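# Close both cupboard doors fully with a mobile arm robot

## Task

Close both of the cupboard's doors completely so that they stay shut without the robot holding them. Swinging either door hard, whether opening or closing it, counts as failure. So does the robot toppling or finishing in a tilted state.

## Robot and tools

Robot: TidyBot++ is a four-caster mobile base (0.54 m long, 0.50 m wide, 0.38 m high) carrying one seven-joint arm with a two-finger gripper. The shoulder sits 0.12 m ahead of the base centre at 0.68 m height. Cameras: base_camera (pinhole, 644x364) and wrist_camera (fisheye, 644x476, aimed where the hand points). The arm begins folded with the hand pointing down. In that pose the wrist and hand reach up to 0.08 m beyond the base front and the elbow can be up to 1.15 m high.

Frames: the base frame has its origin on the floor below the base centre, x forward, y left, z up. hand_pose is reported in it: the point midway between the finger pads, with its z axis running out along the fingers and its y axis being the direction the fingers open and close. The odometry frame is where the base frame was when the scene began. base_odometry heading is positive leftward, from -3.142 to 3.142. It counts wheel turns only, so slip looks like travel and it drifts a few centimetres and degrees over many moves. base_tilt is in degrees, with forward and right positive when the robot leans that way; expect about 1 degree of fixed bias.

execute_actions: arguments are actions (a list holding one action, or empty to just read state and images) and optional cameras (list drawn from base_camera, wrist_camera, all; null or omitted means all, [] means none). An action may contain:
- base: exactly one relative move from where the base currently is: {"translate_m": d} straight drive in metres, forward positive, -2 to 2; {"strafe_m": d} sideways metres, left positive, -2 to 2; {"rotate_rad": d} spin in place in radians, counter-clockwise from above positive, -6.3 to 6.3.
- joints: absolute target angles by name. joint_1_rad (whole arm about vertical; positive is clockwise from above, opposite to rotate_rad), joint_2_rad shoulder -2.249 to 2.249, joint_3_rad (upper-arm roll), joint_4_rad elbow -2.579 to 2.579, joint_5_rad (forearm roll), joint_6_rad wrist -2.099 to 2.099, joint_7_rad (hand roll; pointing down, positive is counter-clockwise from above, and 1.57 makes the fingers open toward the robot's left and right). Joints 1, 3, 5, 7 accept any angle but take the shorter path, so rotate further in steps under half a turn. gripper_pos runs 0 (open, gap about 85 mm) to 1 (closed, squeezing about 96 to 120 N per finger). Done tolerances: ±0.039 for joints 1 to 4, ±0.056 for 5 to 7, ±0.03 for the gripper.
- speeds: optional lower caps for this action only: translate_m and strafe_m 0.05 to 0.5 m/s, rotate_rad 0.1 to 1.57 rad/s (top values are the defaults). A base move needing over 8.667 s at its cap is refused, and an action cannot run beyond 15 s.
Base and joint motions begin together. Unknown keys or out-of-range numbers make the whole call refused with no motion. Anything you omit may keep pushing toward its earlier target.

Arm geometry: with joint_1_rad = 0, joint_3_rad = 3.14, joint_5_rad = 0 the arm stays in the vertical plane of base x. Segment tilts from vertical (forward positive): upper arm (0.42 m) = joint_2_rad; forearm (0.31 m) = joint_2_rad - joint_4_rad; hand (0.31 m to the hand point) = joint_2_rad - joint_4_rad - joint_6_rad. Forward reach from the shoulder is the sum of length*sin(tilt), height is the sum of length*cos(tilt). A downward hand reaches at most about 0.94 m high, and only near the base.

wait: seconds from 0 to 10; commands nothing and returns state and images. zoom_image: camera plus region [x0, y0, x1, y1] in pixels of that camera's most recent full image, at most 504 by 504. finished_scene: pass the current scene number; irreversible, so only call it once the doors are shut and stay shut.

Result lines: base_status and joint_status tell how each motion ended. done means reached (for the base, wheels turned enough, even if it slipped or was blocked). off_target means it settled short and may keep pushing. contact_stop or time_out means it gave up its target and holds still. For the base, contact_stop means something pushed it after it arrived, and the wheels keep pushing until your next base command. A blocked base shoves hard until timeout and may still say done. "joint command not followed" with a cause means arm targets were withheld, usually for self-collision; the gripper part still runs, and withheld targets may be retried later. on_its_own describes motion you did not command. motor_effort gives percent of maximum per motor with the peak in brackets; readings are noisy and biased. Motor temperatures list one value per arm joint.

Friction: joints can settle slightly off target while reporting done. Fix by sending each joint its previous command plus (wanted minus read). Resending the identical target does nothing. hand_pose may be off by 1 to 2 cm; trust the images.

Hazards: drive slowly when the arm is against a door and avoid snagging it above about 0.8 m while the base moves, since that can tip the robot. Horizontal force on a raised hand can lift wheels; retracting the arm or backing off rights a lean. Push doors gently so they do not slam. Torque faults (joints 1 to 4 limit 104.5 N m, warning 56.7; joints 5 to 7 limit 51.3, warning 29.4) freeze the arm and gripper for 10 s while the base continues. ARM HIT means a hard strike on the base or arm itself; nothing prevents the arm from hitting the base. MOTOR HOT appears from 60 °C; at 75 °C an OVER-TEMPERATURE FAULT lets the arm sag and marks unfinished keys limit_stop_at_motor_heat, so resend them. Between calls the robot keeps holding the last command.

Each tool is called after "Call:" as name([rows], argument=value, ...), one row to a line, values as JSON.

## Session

Call:
execute_actions(actions=[])

Scene clock: 0.00 s.
Motor temperatures (°C, as the motors report them): [35 34 29 32 35 39 38]
base_odometry: x=+0.000 y=+0.000 heading=+0.000 (m, m, rad; odometry frame)
base_tilt: forward=-0.2 right=-0.5 (deg)
base_status: not commanded
joint_positions: joint_1_rad=-0.042 joint_2_rad=-0.350 joint_3_rad=+3.114 joint_4_rad=-2.562 joint_5_rad=+0.040 joint_6_rad=-0.889 joint_7_rad=+1.568 gripper_pos=+0.000
joint_status: not commanded
motor_effort: joint_1_rad=+0 joint_2_rad=+0 joint_3_rad=+1 joint_4_rad=+11 joint_5_rad=+1 joint_6_rad=+0 joint_7_rad=+0 (%)
hand_pose: x=+0.2396 y=-0.0010 z=+0.5782 quat_wxyz=(+0.020, +0.999, +0.045, +0.021) (m; base frame)
pictures: base_camera, wrist_camera
Images, in order (width x height): base_camera 644x364, wrist_camera 644x476.

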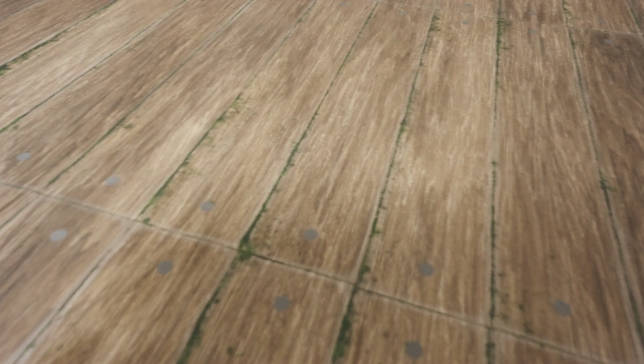

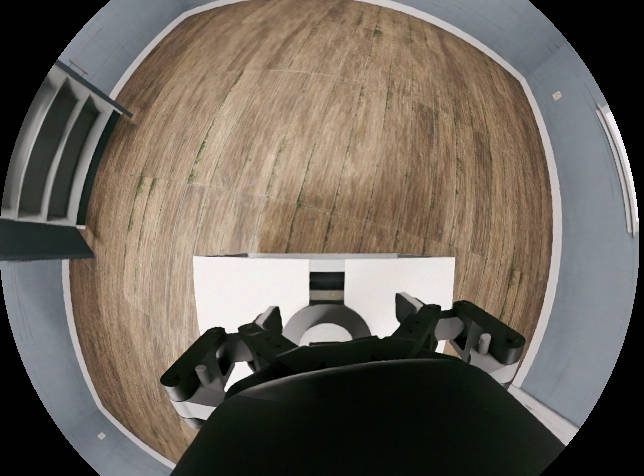

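Call:
execute_actions([
  {"base":{"rotate_rad":1.25},"joints":{"joint_1_rad":0,"joint_3_rad":3.14,"joint_5_rad":0,"joint_2_rad":0.5,"joint_4_rad":-1.7,"joint_6_rad":0.55,"gripper_pos":1}},
])

Scene clock: 7.10 s.
Motor temperatures (°C, as the motors report them): [35 34 29 32 35 39 38]
base_odometry: x=+0.000 y=+0.000 heading=+1.249 (m, m, rad; odometry frame)
base_tilt: forward=-0.2 right=-0.5 (deg)
base_status: done
joint_positions: joint_1_rad=-0.011 joint_2_rad=+0.480 joint_3_rad=+3.131 joint_4_rad=-1.711 joint_5_rad=+0.036 joint_6_rad=+0.525 joint_7_rad=+1.568 gripper_pos=+0.999
joint_status: all done
motor_effort: joint_1_rad=+0(3) joint_2_rad=-37(38) joint_3_rad=+0(3) joint_4_rad=+19(19) joint_5_rad=+0(2) joint_6_rad=+10(11) joint_7_rad=+0(0) (%)
hand_pose: x=+0.8785 y=+0.0218 z=+0.8426 quat_wxyz=(-0.006, +0.740, +0.022, +0.673) (m; base frame)
pictures: base_camera, wrist_camera
Images, in order (width x height): base_camera 644x364, wrist_camera 644x476.

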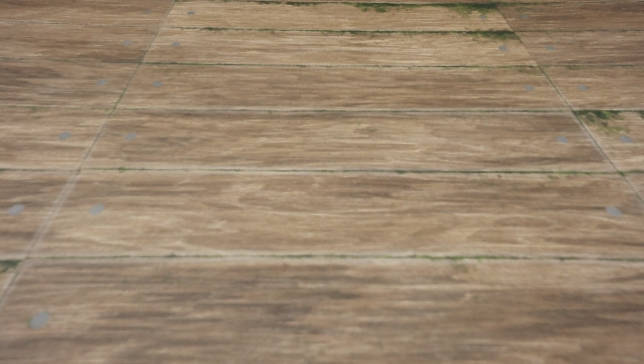

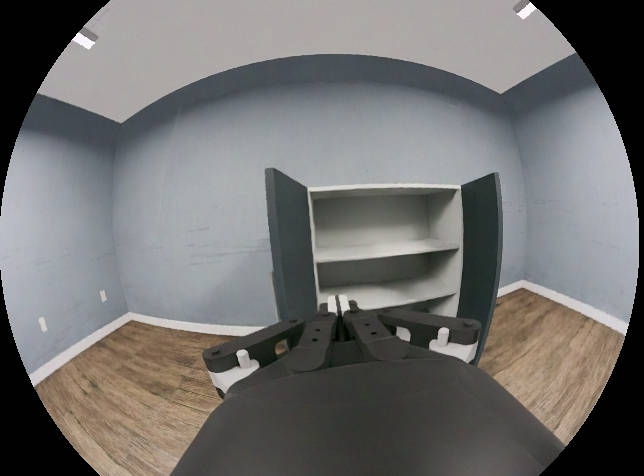

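Call:
zoom_image(camera="wrist_camera", region=[240,140,540,340])

Region (240, 140, 540, 340) of wrist_camera's 644x476 image, scaled by 1.680.

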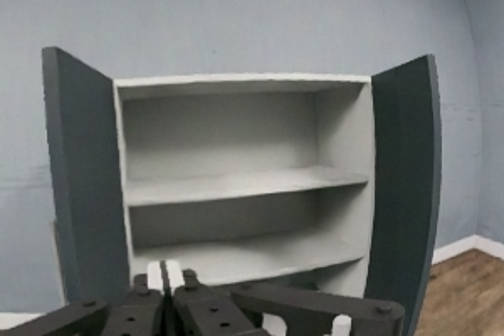

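Call:
execute_actions([
  {"base":{"strafe_m":-0.8}},
], cameras=["wrist_camera"])

Call:
execute_actions([
  {"base":{"translate_m":0.35}},
], cameras=["wrist_camera"])

Scene clock: 24.13 s.
Motor temperatures (°C, as the motors report them): [35 35 29 32 35 39 38]
base_odometry: x=+0.760 y=-0.251 heading=+1.251 (m, m, rad; odometry frame)
base_tilt: forward=-0.2 right=-0.5 (deg)
base_status: done
joint_positions: joint_1_rad=-0.002 joint_2_rad=+0.480 joint_3_rad=+3.134 joint_4_rad=-1.711 joint_5_rad=+0.034 joint_6_rad=+0.525 joint_7_rad=+1.568 gripper_pos=+0.999
joint_status: not commanded
motor_effort: joint_1_rad=+0(4) joint_2_rad=-37(38) joint_3_rad=+0(1) joint_4_rad=+19(19) joint_5_rad=+0(0) joint_6_rad=+11(11) joint_7_rad=+0(0) (%)
hand_pose: x=+0.8788 y=+0.0132 z=+0.8426 quat_wxyz=(-0.002, +0.740, +0.018, +0.673) (m; base frame)
pictures: wrist_camera
Images, in order (width x height): wrist_camera 644x476.

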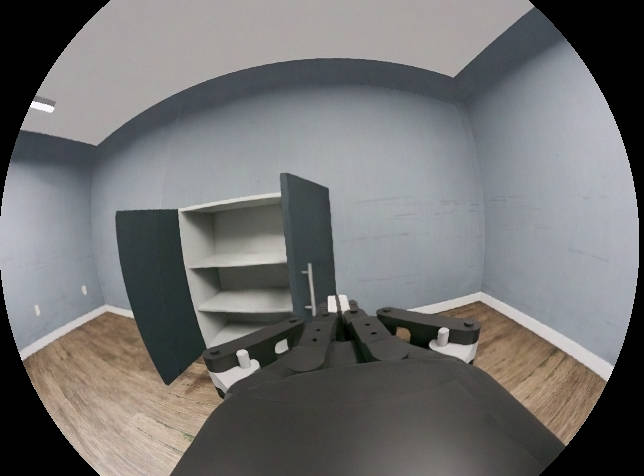

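Scene clock: 26.17 s.
Motor temperatures (°C, as the motors report them): [35 35 29 32 35 39 38]
base_odometry: x=+0.870 y=+0.081 heading=+1.250 (m, m, rad; odometry frame)
base_tilt: forward=-0.2 right=-0.5 (deg)
base_status: done
joint_positions: joint_1_rad=-0.002 joint_2_rad=+0.487 joint_3_rad=+3.134 joint_4_rad=-1.707 joint_5_rad=+0.034 joint_6_rad=+0.526 joint_7_rad=+1.568 gripper_pos=+0.999
joint_status: not commanded
motor_effort: joint_1_rad=+0(2) joint_2_rad=-38(40) joint_3_rad=+0(1) joint_4_rad=+20(20) joint_5_rad=+0(0) joint_6_rad=+11(11) joint_7_rad=+0(0) (%)
hand_pose: x=+0.8807 y=+0.0131 z=+0.8405 quat_wxyz=(-0.002, +0.740, +0.018, +0.672) (m; base frame)
pictures: wrist_camera
Images, in order (width x height): wrist_camera 644x476.

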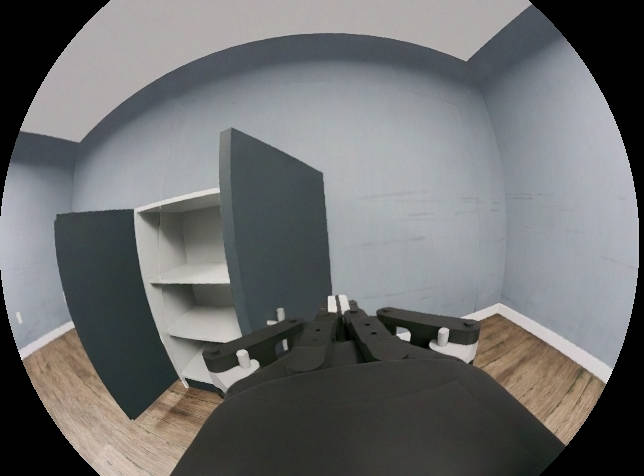

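Call:
execute_actions([
  {"base":{"translate_m":0.24},"speeds":{"translate_m":0.25}},
], cameras=[])

Call:
execute_actions([
  {"base":{"strafe_m":0.25},"speeds":{"strafe_m":0.08}},
], cameras=["wrist_camera"])

Call:
execute_actions([
  {"base":{"translate_m":0.26},"speeds":{"translate_m":0.06}},
])

Call:
execute_actions([
  {"base":{"translate_m":-0.47}},
], cameras=["wrist_camera"])

Call:
execute_actions([
  {"base":{"strafe_m":0.8}},
], cameras=["wrist_camera"])

Scene clock: 45.33 s.
Motor temperatures (°C, as the motors report them): [35 35 29 32 35 39 38]
base_odometry: x=+0.946 y=+0.309 heading=+1.249 (m, m, rad; odometry frame)
base_tilt: forward=-0.2 right=-0.5 (deg)
base_status: done
joint_positions: joint_1_rad=-0.002 joint_2_rad=+0.487 joint_3_rad=+3.134 joint_4_rad=-1.706 joint_5_rad=+0.034 joint_6_rad=+0.526 joint_7_rad=+1.568 gripper_pos=+0.999
joint_status: not commanded
motor_effort: joint_1_rad=+0(3) joint_2_rad=-37(40) joint_3_rad=+0(2) joint_4_rad=+19(21) joint_5_rad=+0(0) joint_6_rad=+11(11) joint_7_rad=+0(0) (%)
hand_pose: x=+0.8809 y=+0.0131 z=+0.8404 quat_wxyz=(-0.002, +0.740, +0.018, +0.672) (m; base frame)
pictures: none
No camera images: the call's "cameras" was empty. Leave "cameras" out to get every camera's image.

Scene clock: 48.97 s.
Motor temperatures (°C, as the motors report them): [35 35 29 32 35 39 38]
base_odometry: x=+0.709 y=+0.388 heading=+1.249 (m, m, rad; odometry frame)
base_tilt: forward=-0.2 right=-0.5 (deg)
base_status: done
joint_positions: joint_1_rad=-0.002 joint_2_rad=+0.487 joint_3_rad=+3.137 joint_4_rad=-1.706 joint_5_rad=+0.032 joint_6_rad=+0.526 joint_7_rad=+1.568 gripper_pos=+0.999
joint_status: not commanded
motor_effort: joint_1_rad=+0(4) joint_2_rad=-37(38) joint_3_rad=+0(2) joint_4_rad=+19(20) joint_5_rad=+0(1) joint_6_rad=+11(11) joint_7_rad=+0(0) (%)
hand_pose: x=+0.8810 y=+0.0109 z=+0.8404 quat_wxyz=(-0.001, +0.740, +0.016, +0.672) (m; base frame)
pictures: wrist_camera
Images, in order (width x height): wrist_camera 644x476.

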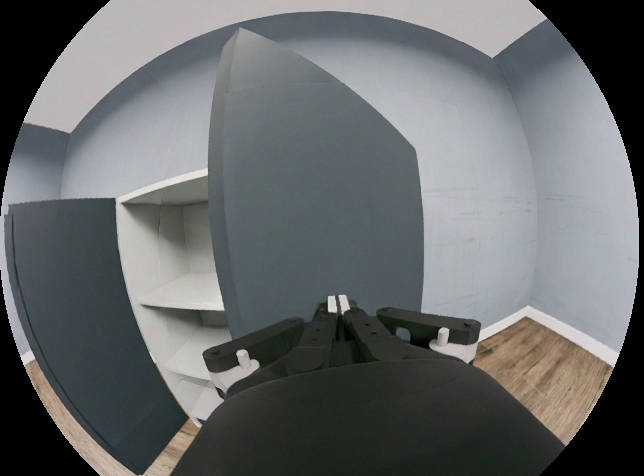

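Scene clock: 53.80 s.
Motor temperatures (°C, as the motors report them): [35 35 29 32 35 39 38]
base_odometry: x=+0.791 y=+0.635 heading=+1.250 (m, m, rad; odometry frame)
base_tilt: forward=-0.2 right=-0.5 (deg)
base_status: done
joint_positions: joint_1_rad=-0.002 joint_2_rad=+0.487 joint_3_rad=+3.137 joint_4_rad=-1.706 joint_5_rad=+0.032 joint_6_rad=+0.527 joint_7_rad=+1.568 gripper_pos=+0.999
joint_status: not commanded
motor_effort: joint_1_rad=+0(2) joint_2_rad=-37(41) joint_3_rad=+0(2) joint_4_rad=+19(21) joint_5_rad=+0(1) joint_6_rad=+10(12) joint_7_rad=+0(0) (%)
hand_pose: x=+0.8811 y=+0.0107 z=+0.8405 quat_wxyz=(-0.001, +0.740, +0.016, +0.672) (m; base frame)
pictures: base_camera, wrist_camera
Images, in order (width x height): base_camera 644x364, wrist_camera 644x476.

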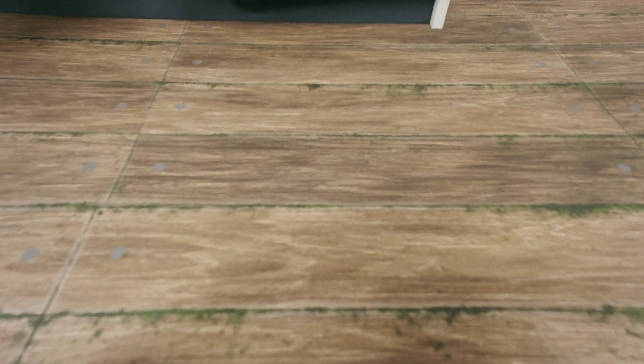

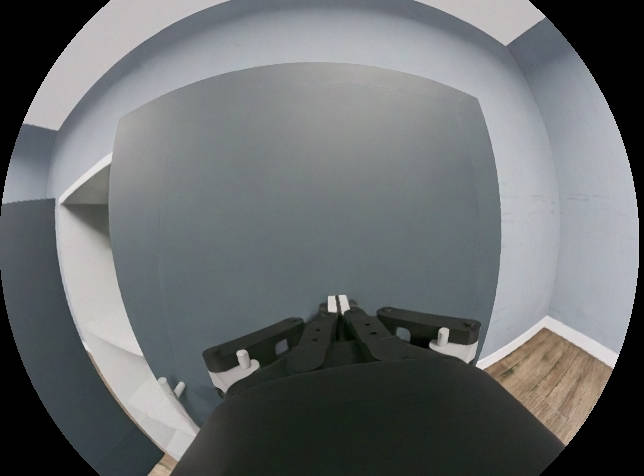

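Scene clock: 56.23 s.
Motor temperatures (°C, as the motors report them): [35 35 29 32 35 39 38]
base_odometry: x=+0.642 y=+0.189 heading=+1.250 (m, m, rad; odometry frame)
base_tilt: forward=-0.2 right=-0.5 (deg)
base_status: done
joint_positions: joint_1_rad=-0.001 joint_2_rad=+0.490 joint_3_rad=+3.137 joint_4_rad=-1.705 joint_5_rad=+0.031 joint_6_rad=+0.527 joint_7_rad=+1.568 gripper_pos=+0.999
joint_status: not commanded
motor_effort: joint_1_rad=+0(7) joint_2_rad=-38(41) joint_3_rad=+0(3) joint_4_rad=+20(20) joint_5_rad=+0(1) joint_6_rad=+11(11) joint_7_rad=+0(0) (%)
hand_pose: x=+0.8819 y=+0.0098 z=+0.8390 quat_wxyz=(+0.000, +0.740, +0.015, +0.672) (m; base frame)
pictures: wrist_camera
Images, in order (width x height): wrist_camera 644x476.

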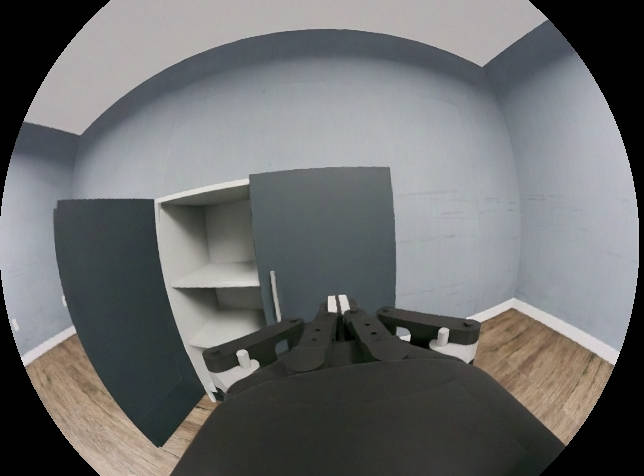

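Scene clock: 59.20 s.
Motor temperatures (°C, as the motors report them): [35 35 29 32 35 39 38]
base_odometry: x=-0.117 y=+0.441 heading=+1.250 (m, m, rad; odometry frame)
base_tilt: forward=-0.2 right=-0.5 (deg)
base_status: done
joint_positions: joint_1_rad=+0.000 joint_2_rad=+0.490 joint_3_rad=+3.142 joint_4_rad=-1.705 joint_5_rad=+0.026 joint_6_rad=+0.527 joint_7_rad=+1.568 gripper_pos=+0.999
joint_status: not commanded
motor_effort: joint_1_rad=+0(7) joint_2_rad=-37(39) joint_3_rad=+0(6) joint_4_rad=+19(20) joint_5_rad=+0(4) joint_6_rad=+10(11) joint_7_rad=+0(0) (%)
hand_pose: x=+0.8821 y=+0.0054 z=+0.8391 quat_wxyz=(+0.002, +0.740, +0.012, +0.672) (m; base frame)
pictures: wrist_camera
Images, in order (width x height): wrist_camera 644x476.

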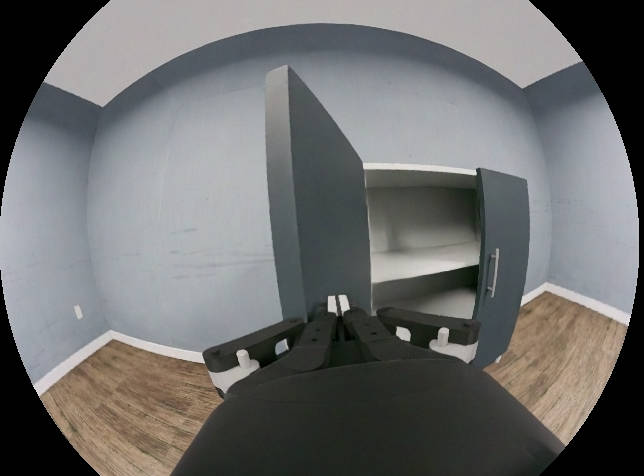

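Call:
zoom_image(camera="wrist_camera", region=[240,50,560,300])

Call:
execute_actions([
  {"base":{"translate_m":-0.08}},
], cameras=[])

Call:
execute_actions([
  {"base":{"strafe_m":0.22}},
], cameras=["wrist_camera"])

Region (240, 50, 560, 300) of wrist_camera's 644x476 image, scaled by 1.575; it fills the top 394 rows of this view, and the rest is white.

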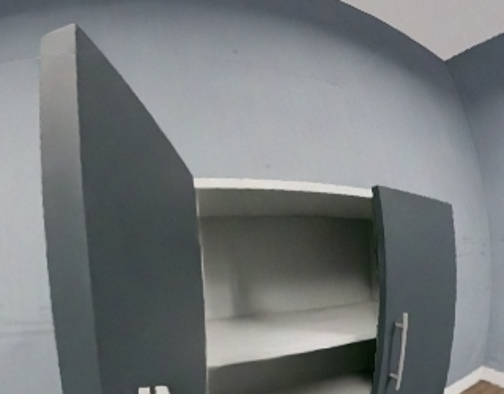

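Scene clock: 68.27 s.
Motor temperatures (°C, as the motors report them): [35 36 29 32 35 39 38]
base_odometry: x=-0.143 y=+0.365 heading=+1.250 (m, m, rad; odometry frame)
base_tilt: forward=-0.2 right=-0.5 (deg)
base_status: done
joint_positions: joint_1_rad=+0.000 joint_2_rad=+0.491 joint_3_rad=+3.142 joint_4_rad=-1.704 joint_5_rad=+0.026 joint_6_rad=+0.528 joint_7_rad=+1.568 gripper_pos=+0.999
joint_status: not commanded
motor_effort: joint_1_rad=+0(1) joint_2_rad=-37(42) joint_3_rad=+0(1) joint_4_rad=+19(20) joint_5_rad=+0(0) joint_6_rad=+11(12) joint_7_rad=+0(0) (%)
hand_pose: x=+0.8824 y=+0.0054 z=+0.8389 quat_wxyz=(+0.002, +0.740, +0.012, +0.672) (m; base frame)
pictures: none
No camera images: the call's "cameras" was empty. Leave "cameras" out to get every camera's image.

Scene clock: 69.97 s.
Motor temperatures (°C, as the motors report them): [35 36 29 32 35 39 38]
base_odometry: x=-0.351 y=+0.434 heading=+1.250 (m, m, rad; odometry frame)
base_tilt: forward=-0.2 right=-0.5 (deg)
base_status: done
joint_positions: joint_1_rad=-0.006 joint_2_rad=+0.491 joint_3_rad=+3.140 joint_4_rad=-1.704 joint_5_rad=+0.026 joint_6_rad=+0.528 joint_7_rad=+1.568 gripper_pos=+0.999
joint_status: not commanded
motor_effort: joint_1_rad=+0(5) joint_2_rad=-37(39) joint_3_rad=+0(3) joint_4_rad=+19(20) joint_5_rad=+0(1) joint_6_rad=+11(11) joint_7_rad=+0(0) (%)
hand_pose: x=+0.8823 y=+0.0113 z=+0.8390 quat_wxyz=(-0.001, +0.740, +0.014, +0.672) (m; base frame)
pictures: wrist_camera
Images, in order (width x height): wrist_camera 644x476.

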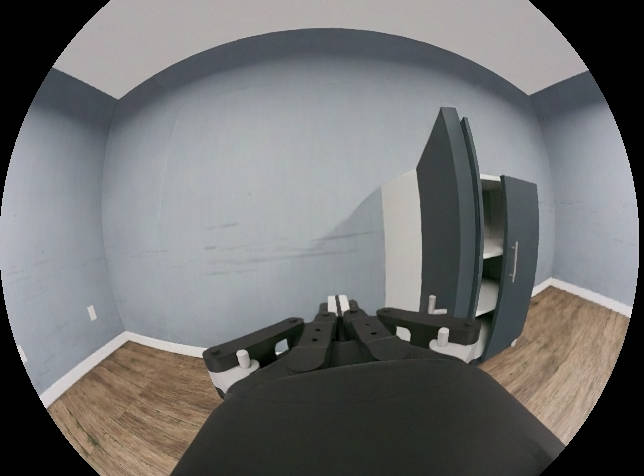

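Call:
execute_actions([
  {"base":{"translate_m":-0.2},"joints":{"joint_2_rad":0.96,"joint_4_rad":-0.61,"joint_5_rad":1.57,"joint_6_rad":0.95}},
], cameras=[])

Call:
execute_actions([
  {"base":{"strafe_m":-0.52}},
], cameras=["wrist_camera"])

Call:
execute_actions([
  {"base":{"translate_m":0.5},"speeds":{"translate_m":0.25}},
])

Scene clock: 94.77 s.
Motor temperatures (°C, as the motors report them): [35 36 29 33 35 39 38]
base_odometry: x=-0.415 y=+0.244 heading=+1.250 (m, m, rad; odometry frame)
base_tilt: forward=-0.2 right=-0.5 (deg)
base_status: done
joint_positions: joint_1_rad=-0.006 joint_2_rad=+0.938 joint_3_rad=+3.140 joint_4_rad=-0.623 joint_5_rad=+1.538 joint_6_rad=+0.922 joint_7_rad=+1.568 gripper_pos=+0.999
joint_status: all done
motor_effort: joint_1_rad=+0(1) joint_2_rad=-50(52) joint_3_rad=-4(4) joint_4_rad=+19(21) joint_5_rad=-7(8) joint_6_rad=+1(13) joint_7_rad=+0(0) (%)
hand_pose: x=+0.9589 y=+0.2547 z=+0.9436 quat_wxyz=(+0.221, +0.225, +0.658, +0.684) (m; base frame)
pictures: none
No camera images: the call's "cameras" was empty. Leave "cameras" out to get every camera's image.

Scene clock: 97.17 s.
Motor temperatures (°C, as the motors report them): [35 36 29 33 35 39 38]
base_odometry: x=+0.079 y=+0.080 heading=+1.250 (m, m, rad; odometry frame)
base_tilt: forward=-0.2 right=-0.5 (deg)
base_status: done
joint_positions: joint_1_rad=+0.008 joint_2_rad=+0.938 joint_3_rad=+3.140 joint_4_rad=-0.622 joint_5_rad=+1.538 joint_6_rad=+0.925 joint_7_rad=+1.568 gripper_pos=+0.999
joint_status: not commanded
motor_effort: joint_1_rad=+0(5) joint_2_rad=-51(51) joint_3_rad=-4(4) joint_4_rad=+20(20) joint_5_rad=-7(7) joint_6_rad=+1(2) joint_7_rad=+0(0) (%)
hand_pose: x=+0.9616 y=+0.2435 z=+0.9438 quat_wxyz=(+0.225, +0.228, +0.657, +0.683) (m; base frame)
pictures: wrist_camera
Images, in order (width x height): wrist_camera 644x476.

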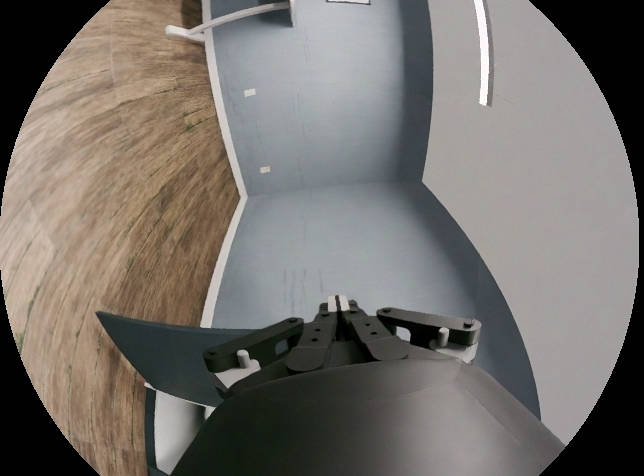

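Scene clock: 100.03 s.
Motor temperatures (°C, as the motors report them): [35 36 29 33 35 39 38]
base_odometry: x=+0.237 y=+0.554 heading=+1.250 (m, m, rad; odometry frame)
base_tilt: forward=-0.2 right=-0.5 (deg)
base_status: done
joint_positions: joint_1_rad=+0.008 joint_2_rad=+0.942 joint_3_rad=+3.140 joint_4_rad=-0.621 joint_5_rad=+1.538 joint_6_rad=+0.925 joint_7_rad=+1.568 gripper_pos=+0.999
joint_status: not commanded
motor_effort: joint_1_rad=-1(1) joint_2_rad=-52(53) joint_3_rad=-4(4) joint_4_rad=+20(20) joint_5_rad=-7(7) joint_6_rad=+1(2) joint_7_rad=+0(0) (%)
hand_pose: x=+0.9625 y=+0.2437 z=+0.9412 quat_wxyz=(+0.224, +0.229, +0.657, +0.682) (m; base frame)
pictures: base_camera, wrist_camera
Images, in order (width x height): base_camera 644x364, wrist_camera 644x476.

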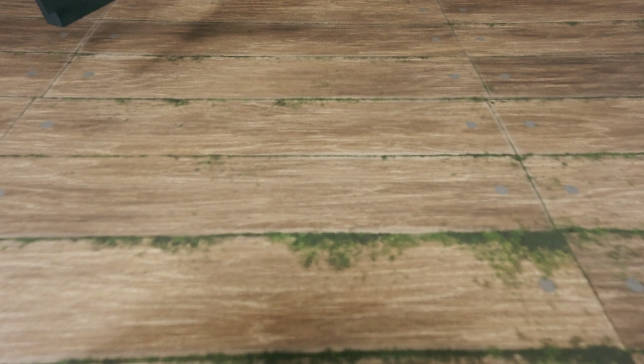

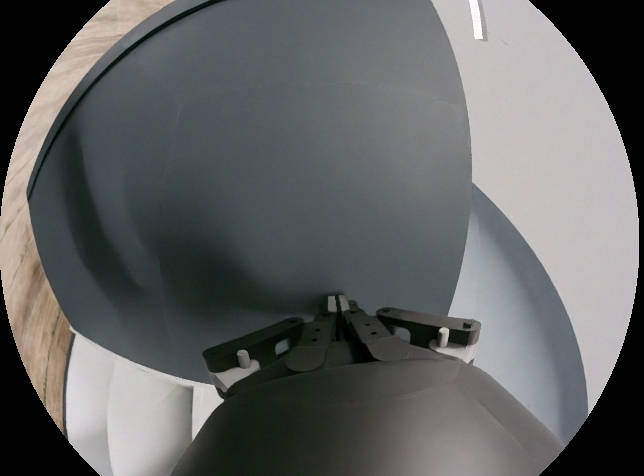

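Call:
execute_actions([
  {"joints":{"joint_6_rad":-0.95,"joint_7_rad":-1.5}},
])

Scene clock: 106.93 s.
Motor temperatures (°C, as the motors report them): [35 37 29 33 35 39 38]
base_odometry: x=+0.237 y=+0.554 heading=+1.250 (m, m, rad; odometry frame)
base_tilt: forward=-0.1 right=-0.5 (deg)
base_status: not commanded
joint_positions: joint_1_rad=+0.006 joint_2_rad=+0.942 joint_3_rad=+3.140 joint_4_rad=-0.621 joint_5_rad=+1.538 joint_6_rad=-0.935 joint_7_rad=-1.500 gripper_pos=+0.999
joint_status: all done
motor_effort: joint_1_rad=+0(2) joint_2_rad=-51(53) joint_3_rad=+3(4) joint_4_rad=+20(22) joint_5_rad=+8(7) joint_6_rad=+1(3) joint_7_rad=+0(1) (%)
hand_pose: x=+0.9573 y=-0.2537 z=+0.9243 quat_wxyz=(-0.202, +0.237, -0.675, +0.669) (m; base frame)
pictures: base_camera, wrist_camera
Images, in order (width x height): base_camera 644x364, wrist_camera 644x476.

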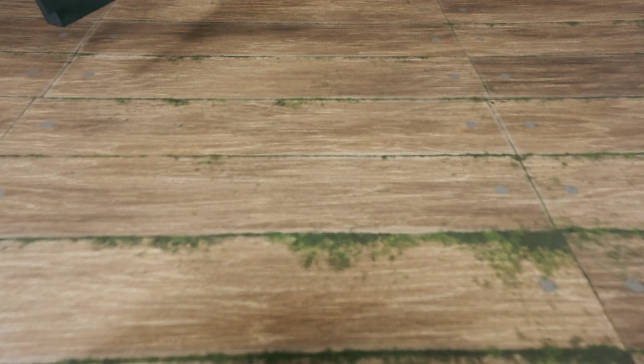

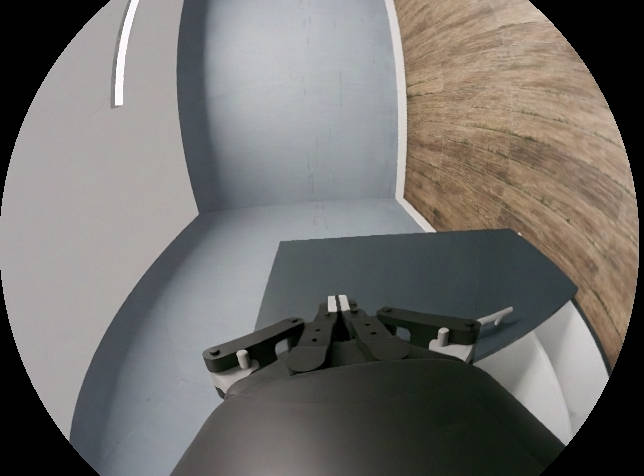

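Call:
execute_actions([
  {"base":{"strafe_m":0.08}},
], cameras=[])

Call:
execute_actions([
  {"base":{"translate_m":0.2},"speeds":{"translate_m":0.1}},
])

Scene clock: 114.97 s.
Motor temperatures (°C, as the motors report them): [35 37 29 33 35 39 38]
base_odometry: x=+0.161 y=+0.580 heading=+1.249 (m, m, rad; odometry frame)
base_tilt: forward=-0.2 right=-0.5 (deg)
base_status: done
joint_positions: joint_1_rad=-0.006 joint_2_rad=+0.942 joint_3_rad=+3.140 joint_4_rad=-0.621 joint_5_rad=+1.538 joint_6_rad=-0.935 joint_7_rad=-1.500 gripper_pos=+0.999
joint_status: not commanded
motor_effort: joint_1_rad=+0(6) joint_2_rad=-51(52) joint_3_rad=+3(4) joint_4_rad=+20(20) joint_5_rad=+7(8) joint_6_rad=+1(2) joint_7_rad=+0(0) (%)
hand_pose: x=+0.9602 y=-0.2441 z=+0.9244 quat_wxyz=(-0.206, +0.241, -0.673, +0.668) (m; base frame)
pictures: none
No camera images: the call's "cameras" was empty. Leave "cameras" out to get every camera's image.

Scene clock: 117.53 s.
Motor temperatures (°C, as the motors report them): [35 37 29 33 35 39 38]
base_odometry: x=+0.224 y=+0.770 heading=+1.250 (m, m, rad; odometry frame)
base_tilt: forward=-0.2 right=-0.5 (deg)
base_status: done
joint_positions: joint_1_rad=-0.006 joint_2_rad=+0.944 joint_3_rad=+3.140 joint_4_rad=-0.620 joint_5_rad=+1.539 joint_6_rad=-0.935 joint_7_rad=-1.500 gripper_pos=+0.999
joint_status: not commanded
motor_effort: joint_1_rad=+0(3) joint_2_rad=-51(53) joint_3_rad=+3(3) joint_4_rad=+20(21) joint_5_rad=+7(8) joint_6_rad=+1(2) joint_7_rad=+0(0) (%)
hand_pose: x=+0.9606 y=-0.2442 z=+0.9235 quat_wxyz=(-0.206, +0.241, -0.673, +0.668) (m; base frame)
pictures: base_camera, wrist_camera
Images, in order (width x height): base_camera 644x364, wrist_camera 644x476.

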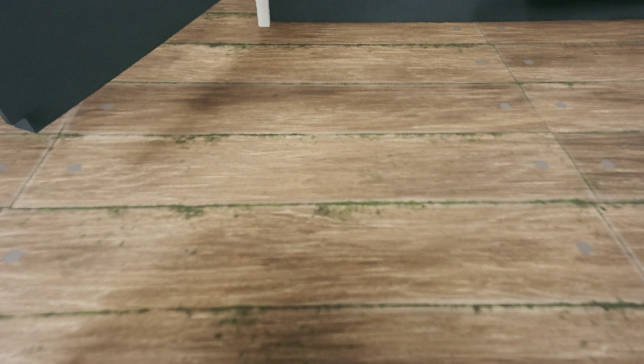

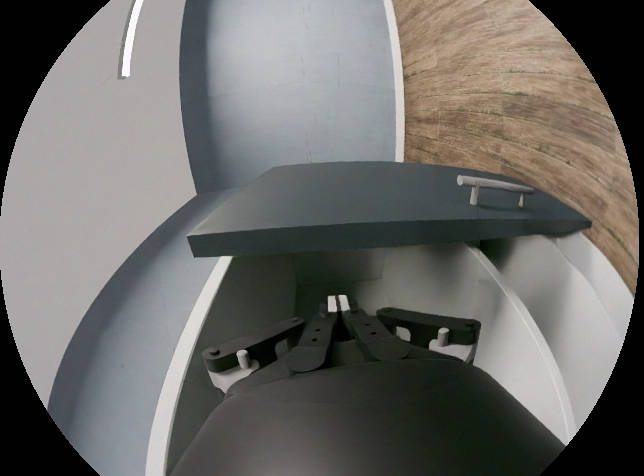

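Call:
execute_actions([
  {"base":{"strafe_m":-0.12},"speeds":{"strafe_m":0.1}},
], cameras=["wrist_camera"])

Call:
execute_actions([
  {"base":{"translate_m":-0.35},"speeds":{"translate_m":0.09}},
])

Scene clock: 126.47 s.
Motor temperatures (°C, as the motors report them): [35 37 29 33 35 39 38]
base_odometry: x=+0.338 y=+0.732 heading=+1.250 (m, m, rad; odometry frame)
base_tilt: forward=-0.2 right=-0.5 (deg)
base_status: done
joint_positions: joint_1_rad=-0.059 joint_2_rad=+0.944 joint_3_rad=+3.132 joint_4_rad=-0.617 joint_5_rad=+1.540 joint_6_rad=-0.935 joint_7_rad=-1.500 gripper_pos=+0.999
joint_status: not commanded
motor_effort: joint_1_rad=+11(14) joint_2_rad=-49(52) joint_3_rad=+6(8) joint_4_rad=+19(21) joint_5_rad=+7(7) joint_6_rad=-2(3) joint_7_rad=+0(1) (%)
hand_pose: x=+0.9735 y=-0.1962 z=+0.9236 quat_wxyz=(-0.227, +0.259, -0.667, +0.660) (m; base frame)
pictures: wrist_camera
Images, in order (width x height): wrist_camera 644x476.

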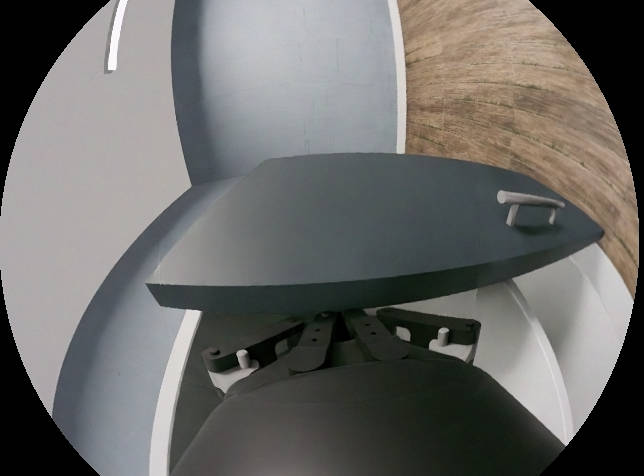

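Scene clock: 130.90 s.
Motor temperatures (°C, as the motors report them): [35 38 29 33 35 39 38]
base_odometry: x=+0.228 y=+0.400 heading=+1.250 (m, m, rad; odometry frame)
base_tilt: forward=-0.2 right=-0.5 (deg)
base_status: done
joint_positions: joint_1_rad=-0.016 joint_2_rad=+0.945 joint_3_rad=+3.132 joint_4_rad=-0.617 joint_5_rad=+1.540 joint_6_rad=-0.935 joint_7_rad=-1.500 gripper_pos=+0.999
joint_status: not commanded
motor_effort: joint_1_rad=+0(10) joint_2_rad=-50(54) joint_3_rad=+3(6) joint_4_rad=+19(21) joint_5_rad=+7(7) joint_6_rad=+1(3) joint_7_rad=+0(1) (%)
hand_pose: x=+0.9643 y=-0.2334 z=+0.9231 quat_wxyz=(-0.212, +0.245, -0.673, +0.665) (m; base frame)
pictures: base_camera, wrist_camera
Images, in order (width x height): base_camera 644x364, wrist_camera 644x476.

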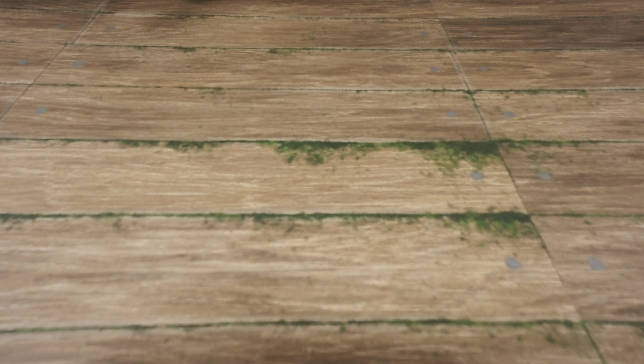

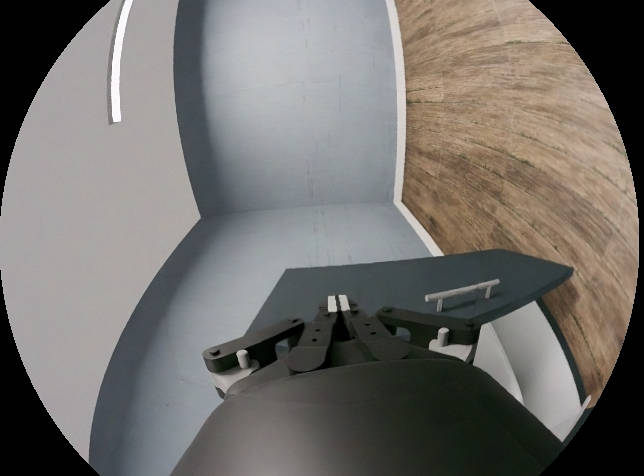

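Call:
execute_actions([
  {"base":{"translate_m":-0.17}},
], cameras=[])

Call:
execute_actions([
  {"base":{"strafe_m":0.84}},
], cameras=["wrist_camera"])

Call:
execute_actions([
  {"base":{"translate_m":0.15},"speeds":{"translate_m":0.15}},
])

Scene clock: 145.97 s.
Motor temperatures (°C, as the motors report them): [35 38 29 33 35 39 38]
base_odometry: x=+0.174 y=+0.239 heading=+1.250 (m, m, rad; odometry frame)
base_tilt: forward=-0.2 right=-0.5 (deg)
base_status: done
joint_positions: joint_1_rad=-0.015 joint_2_rad=+0.946 joint_3_rad=+3.132 joint_4_rad=-0.617 joint_5_rad=+1.540 joint_6_rad=-0.935 joint_7_rad=-1.500 gripper_pos=+0.999
joint_status: not commanded
motor_effort: joint_1_rad=-1(3) joint_2_rad=-50(54) joint_3_rad=+3(3) joint_4_rad=+20(20) joint_5_rad=+7(7) joint_6_rad=+1(2) joint_7_rad=+0(0) (%)
hand_pose: x=+0.9645 y=-0.2338 z=+0.9223 quat_wxyz=(-0.211, +0.245, -0.673, +0.665) (m; base frame)
pictures: none
No camera images: the call's "cameras" was empty. Leave "cameras" out to get every camera's image.

Scene clock: 149.03 s.
Motor temperatures (°C, as the motors report them): [35 38 29 33 35 39 38]
base_odometry: x=-0.623 y=+0.503 heading=+1.250 (m, m, rad; odometry frame)
base_tilt: forward=-0.2 right=-0.5 (deg)
base_status: done
joint_positions: joint_1_rad=-0.004 joint_2_rad=+0.946 joint_3_rad=+3.132 joint_4_rad=-0.617 joint_5_rad=+1.540 joint_6_rad=-0.935 joint_7_rad=-1.500 gripper_pos=+0.999
joint_status: not commanded
motor_effort: joint_1_rad=+0(4) joint_2_rad=-51(53) joint_3_rad=+3(4) joint_4_rad=+19(20) joint_5_rad=+7(7) joint_6_rad=+1(2) joint_7_rad=+0(0) (%)
hand_pose: x=+0.9618 y=-0.2431 z=+0.9223 quat_wxyz=(-0.208, +0.241, -0.674, +0.666) (m; base frame)
pictures: wrist_camera
Images, in order (width x height): wrist_camera 644x476.

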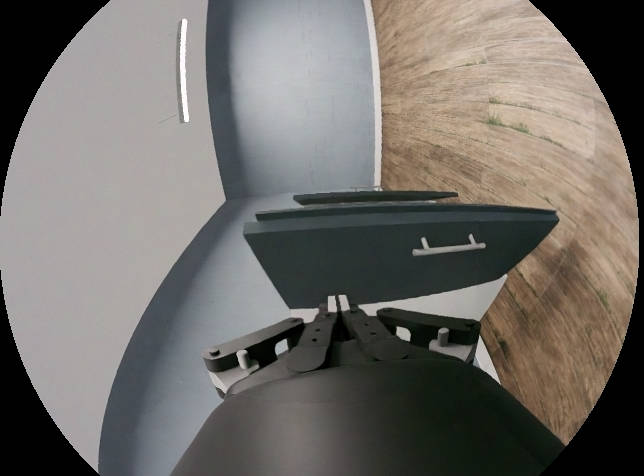

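Scene clock: 150.70 s.
Motor temperatures (°C, as the motors report them): [35 38 29 33 35 39 38]
base_odometry: x=-0.576 y=+0.646 heading=+1.250 (m, m, rad; odometry frame)
base_tilt: forward=-0.2 right=-0.5 (deg)
base_status: done
joint_positions: joint_1_rad=-0.004 joint_2_rad=+0.947 joint_3_rad=+3.132 joint_4_rad=-0.616 joint_5_rad=+1.540 joint_6_rad=-0.935 joint_7_rad=-1.500 gripper_pos=+0.999
joint_status: not commanded
motor_effort: joint_1_rad=+0(2) joint_2_rad=-52(54) joint_3_rad=+3(3) joint_4_rad=+20(21) joint_5_rad=+7(8) joint_6_rad=+1(2) joint_7_rad=+0(0) (%)
hand_pose: x=+0.9620 y=-0.2431 z=+0.9218 quat_wxyz=(-0.208, +0.242, -0.674, +0.666) (m; base frame)
pictures: base_camera, wrist_camera
Images, in order (width x height): base_camera 644x364, wrist_camera 644x476.

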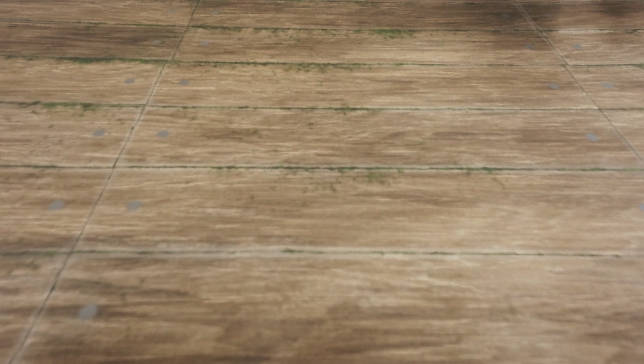

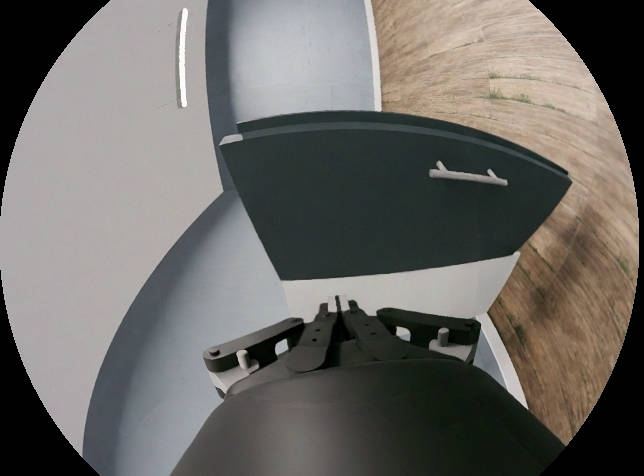

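Call:
execute_actions([
  {"base":{"strafe_m":-0.58},"speeds":{"strafe_m":0.08}},
], cameras=["wrist_camera"])

Call:
execute_actions([
  {"base":{"translate_m":0.22},"speeds":{"translate_m":0.06}},
])

Scene clock: 166.33 s.
Motor temperatures (°C, as the motors report them): [35 39 29 33 35 39 38]
base_odometry: x=-0.025 y=+0.463 heading=+1.251 (m, m, rad; odometry frame)
base_tilt: forward=-0.1 right=-0.5 (deg)
base_status: done
joint_positions: joint_1_rad=-0.002 joint_2_rad=+0.947 joint_3_rad=+3.132 joint_4_rad=-0.616 joint_5_rad=+1.540 joint_6_rad=-0.935 joint_7_rad=-1.500 gripper_pos=+0.999
joint_status: not commanded
motor_effort: joint_1_rad=-1(5) joint_2_rad=-51(53) joint_3_rad=+3(5) joint_4_rad=+19(20) joint_5_rad=+7(8) joint_6_rad=+2(1) joint_7_rad=+0(0) (%)
hand_pose: x=+0.9615 y=-0.2448 z=+0.9218 quat_wxyz=(-0.207, +0.241, -0.675, +0.666) (m; base frame)
pictures: wrist_camera
Images, in order (width x height): wrist_camera 644x476.

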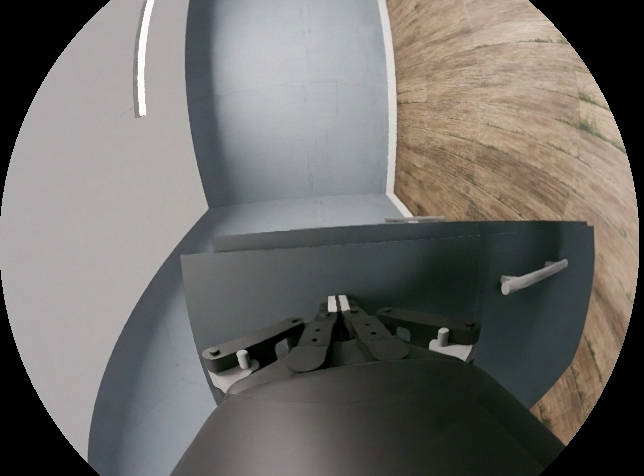

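Scene clock: 170.50 s.
Motor temperatures (°C, as the motors report them): [35 39 29 33 35 39 38]
base_odometry: x=+0.044 y=+0.672 heading=+1.250 (m, m, rad; odometry frame)
base_tilt: forward=-0.2 right=-0.5 (deg)
base_status: done
joint_positions: joint_1_rad=-0.002 joint_2_rad=+0.947 joint_3_rad=+3.132 joint_4_rad=-0.616 joint_5_rad=+1.540 joint_6_rad=-0.935 joint_7_rad=-1.500 gripper_pos=+0.999
joint_status: not commanded
motor_effort: joint_1_rad=+0(2) joint_2_rad=-51(54) joint_3_rad=+3(4) joint_4_rad=+20(21) joint_5_rad=+7(8) joint_6_rad=+1(3) joint_7_rad=+1(0) (%)
hand_pose: x=+0.9617 y=-0.2448 z=+0.9214 quat_wxyz=(-0.207, +0.241, -0.675, +0.666) (m; base frame)
pictures: base_camera, wrist_camera
Images, in order (width x height): base_camera 644x364, wrist_camera 644x476.

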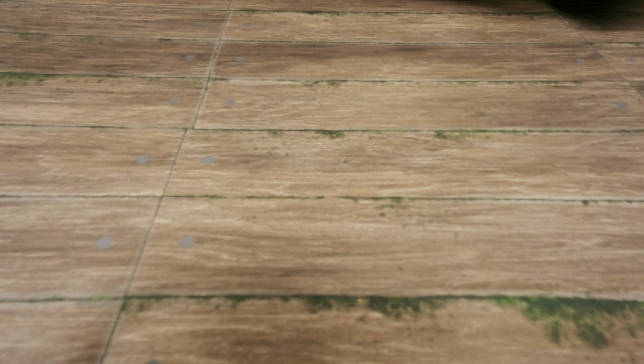

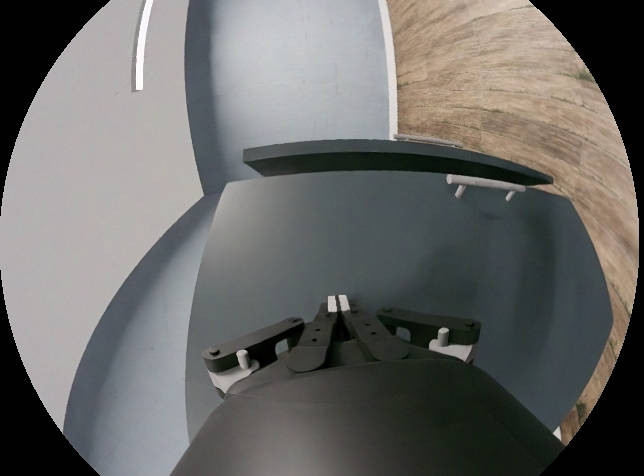

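Call:
execute_actions([
  {"base":{"translate_m":0.1},"speeds":{"translate_m":0.05}},
])

Call:
execute_actions([
  {"base":{"translate_m":-0.25},"joints":{"joint_2_rad":0.5,"joint_4_rad":-1.7,"joint_5_rad":3.14,"joint_6_rad":-0.55,"joint_7_rad":-1.57,"gripper_pos":0}},
], cameras=[])

Call:
execute_actions([
  {"base":{"strafe_m":-0.6}},
])

Scene clock: 189.57 s.
Motor temperatures (°C, as the motors report them): [35 39 29 33 35 39 38]
base_odometry: x=+0.076 y=+0.767 heading=+1.250 (m, m, rad; odometry frame)
base_tilt: forward=-0.2 right=-0.5 (deg)
base_status: done
joint_positions: joint_1_rad=-0.002 joint_2_rad=+0.948 joint_3_rad=+3.132 joint_4_rad=-0.616 joint_5_rad=+1.540 joint_6_rad=-0.938 joint_7_rad=-1.500 gripper_pos=+0.999
joint_status: not commanded
motor_effort: joint_1_rad=+0(5) joint_2_rad=-52(55) joint_3_rad=+3(4) joint_4_rad=+20(21) joint_5_rad=+8(8) joint_6_rad=+1(5) joint_7_rad=+0(0) (%)
hand_pose: x=+0.9610 y=-0.2456 z=+0.9211 quat_wxyz=(-0.205, +0.240, -0.675, +0.667) (m; base frame)
pictures: base_camera, wrist_camera
Images, in order (width x height): base_camera 644x364, wrist_camera 644x476.

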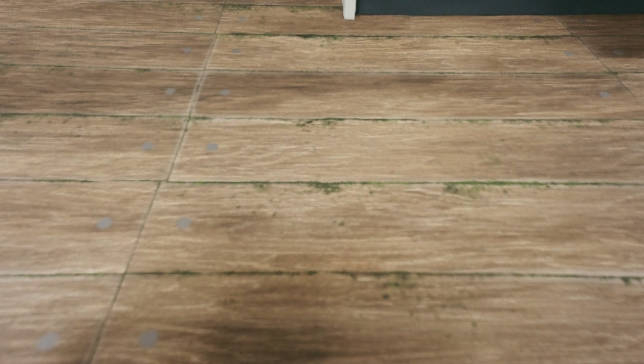

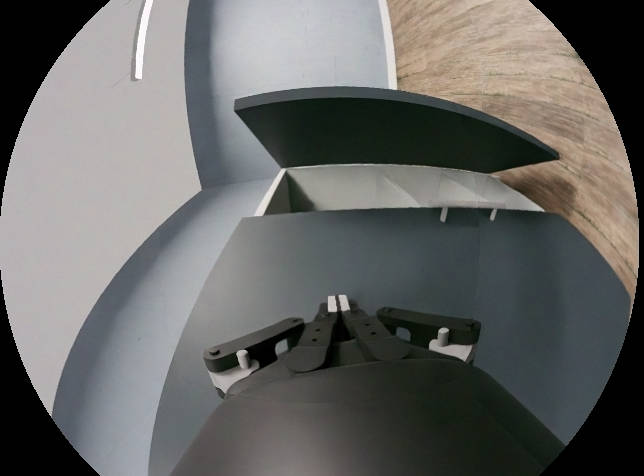

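Scene clock: 192.03 s.
Motor temperatures (°C, as the motors report them): [35 39 29 33 35 39 38]
base_odometry: x=-0.003 y=+0.530 heading=+1.249 (m, m, rad; odometry frame)
base_tilt: forward=-0.2 right=-0.5 (deg)
base_status: done
joint_positions: joint_1_rad=+0.000 joint_2_rad=+0.527 joint_3_rad=+3.132 joint_4_rad=-1.692 joint_5_rad=+3.108 joint_6_rad=-0.576 joint_7_rad=-1.544 gripper_pos=+0.000
joint_status: all done
motor_effort: joint_1_rad=+0(5) joint_2_rad=-38(55) joint_3_rad=+0(4) joint_4_rad=+19(21) joint_5_rad=+0(8) joint_6_rad=-9(9) joint_7_rad=+0(0) (%)
hand_pose: x=+0.8915 y=+0.0009 z=+0.8329 quat_wxyz=(+0.002, +0.732, -0.005, +0.681) (m; base frame)
pictures: none
No camera images: the call's "cameras" was empty. Leave "cameras" out to get every camera's image.

Scene clock: 194.60 s.
Motor temperatures (°C, as the motors report them): [35 39 29 33 35 39 38]
base_odometry: x=+0.566 y=+0.340 heading=+1.249 (m, m, rad; odometry frame)
base_tilt: forward=-0.2 right=-0.5 (deg)
base_status: done
joint_positions: joint_1_rad=-0.001 joint_2_rad=+0.527 joint_3_rad=+3.134 joint_4_rad=-1.693 joint_5_rad=+3.108 joint_6_rad=-0.576 joint_7_rad=-1.544 gripper_pos=+0.000
joint_status: not commanded
motor_effort: joint_1_rad=+0(5) joint_2_rad=-38(39) joint_3_rad=+0(2) joint_4_rad=+19(19) joint_5_rad=+0(0) joint_6_rad=-9(9) joint_7_rad=+0(0) (%)
hand_pose: x=+0.8914 y=+0.0000 z=+0.8328 quat_wxyz=(+0.002, +0.733, -0.005, +0.681) (m; base frame)
pictures: base_camera, wrist_camera
Images, in order (width x height): base_camera 644x364, wrist_camera 644x476.

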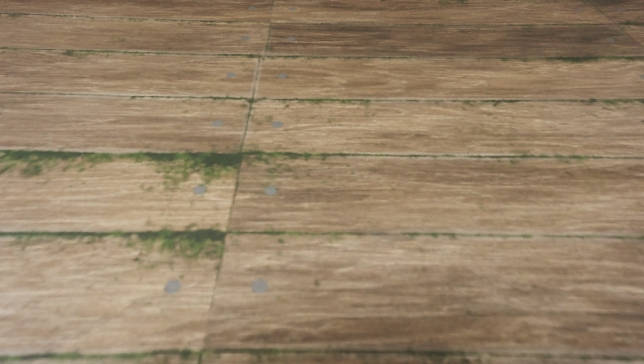

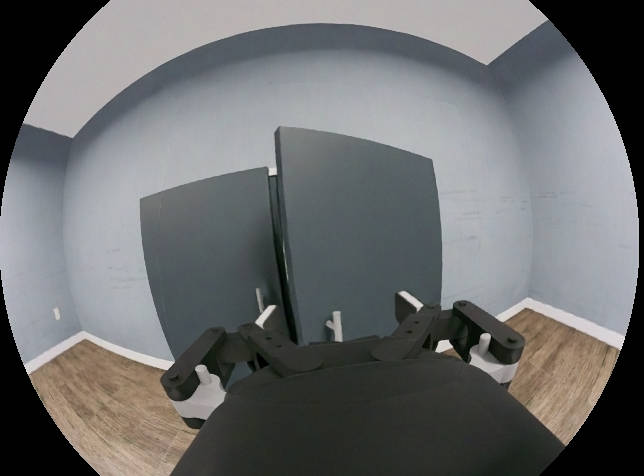

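Call:
execute_actions([
  {"base":{"translate_m":0.39},"speeds":{"translate_m":0.065},"joints":{"gripper_pos":1}},
])

Scene clock: 205.97 s.
Motor temperatures (°C, as the motors report them): [35 39 29 33 35 39 38]
base_odometry: x=+0.690 y=+0.709 heading=+1.249 (m, m, rad; odometry frame)
base_tilt: forward=-0.2 right=-0.5 (deg)
base_status: done
joint_positions: joint_1_rad=-0.001 joint_2_rad=+0.434 joint_3_rad=+3.134 joint_4_rad=-1.800 joint_5_rad=+3.108 joint_6_rad=-0.551 joint_7_rad=-1.544 gripper_pos=+0.999
joint_status: all done
motor_effort: joint_1_rad=-1(2) joint_2_rad=-21(39) joint_3_rad=+1(1) joint_4_rad=+36(39) joint_5_rad=+0(1) joint_6_rad=-13(14) joint_7_rad=+0(0) (%)
hand_pose: x=+0.8529 y=+0.0003 z=+0.8352 quat_wxyz=(+0.002, +0.746, -0.005, +0.666) (m; base frame)
pictures: base_camera, wrist_camera
Images, in order (width x height): base_camera 644x364, wrist_camera 644x476.

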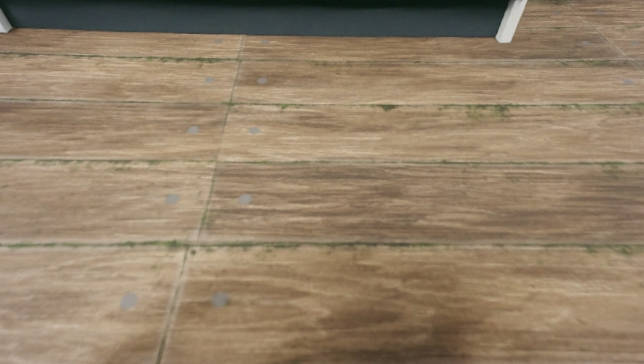

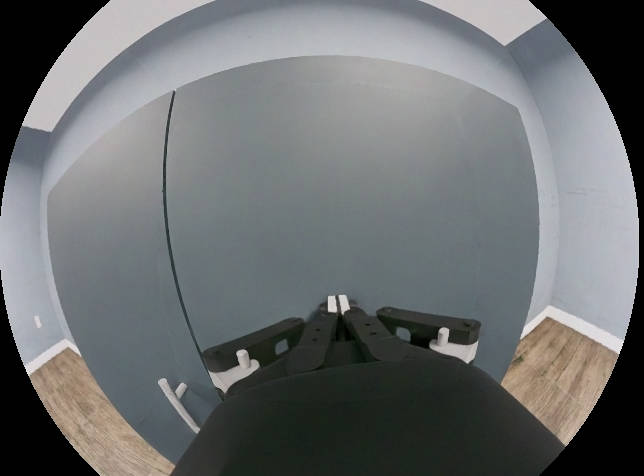

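Call:
execute_actions([
  {"base":{"translate_m":-0.1}},
], cameras=[])

Call:
finished_scene(scene=2)

Scene clock: 211.00 s.
Motor temperatures (°C, as the motors report them): [35 39 29 33 35 39 38]
base_odometry: x=+0.658 y=+0.614 heading=+1.249 (m, m, rad; odometry frame)
base_tilt: forward=-0.2 right=-0.5 (deg)
base_status: done
joint_positions: joint_1_rad=-0.001 joint_2_rad=+0.498 joint_3_rad=+3.134 joint_4_rad=-1.696 joint_5_rad=+3.108 joint_6_rad=-0.548 joint_7_rad=-1.544 gripper_pos=+0.999
joint_status: not commanded
motor_effort: joint_1_rad=+0(2) joint_2_rad=-36(41) joint_3_rad=+0(1) joint_4_rad=+18(36) joint_5_rad=+0(1) joint_6_rad=-8(14) joint_7_rad=+0(0) (%)
hand_pose: x=+0.8855 y=+0.0001 z=+0.8444 quat_wxyz=(+0.002, +0.733, -0.005, +0.680) (m; base frame)
pictures: none
No camera images: the call's "cameras" was empty. Leave "cameras" out to get every camera's image.

The scene is finished: the task was done.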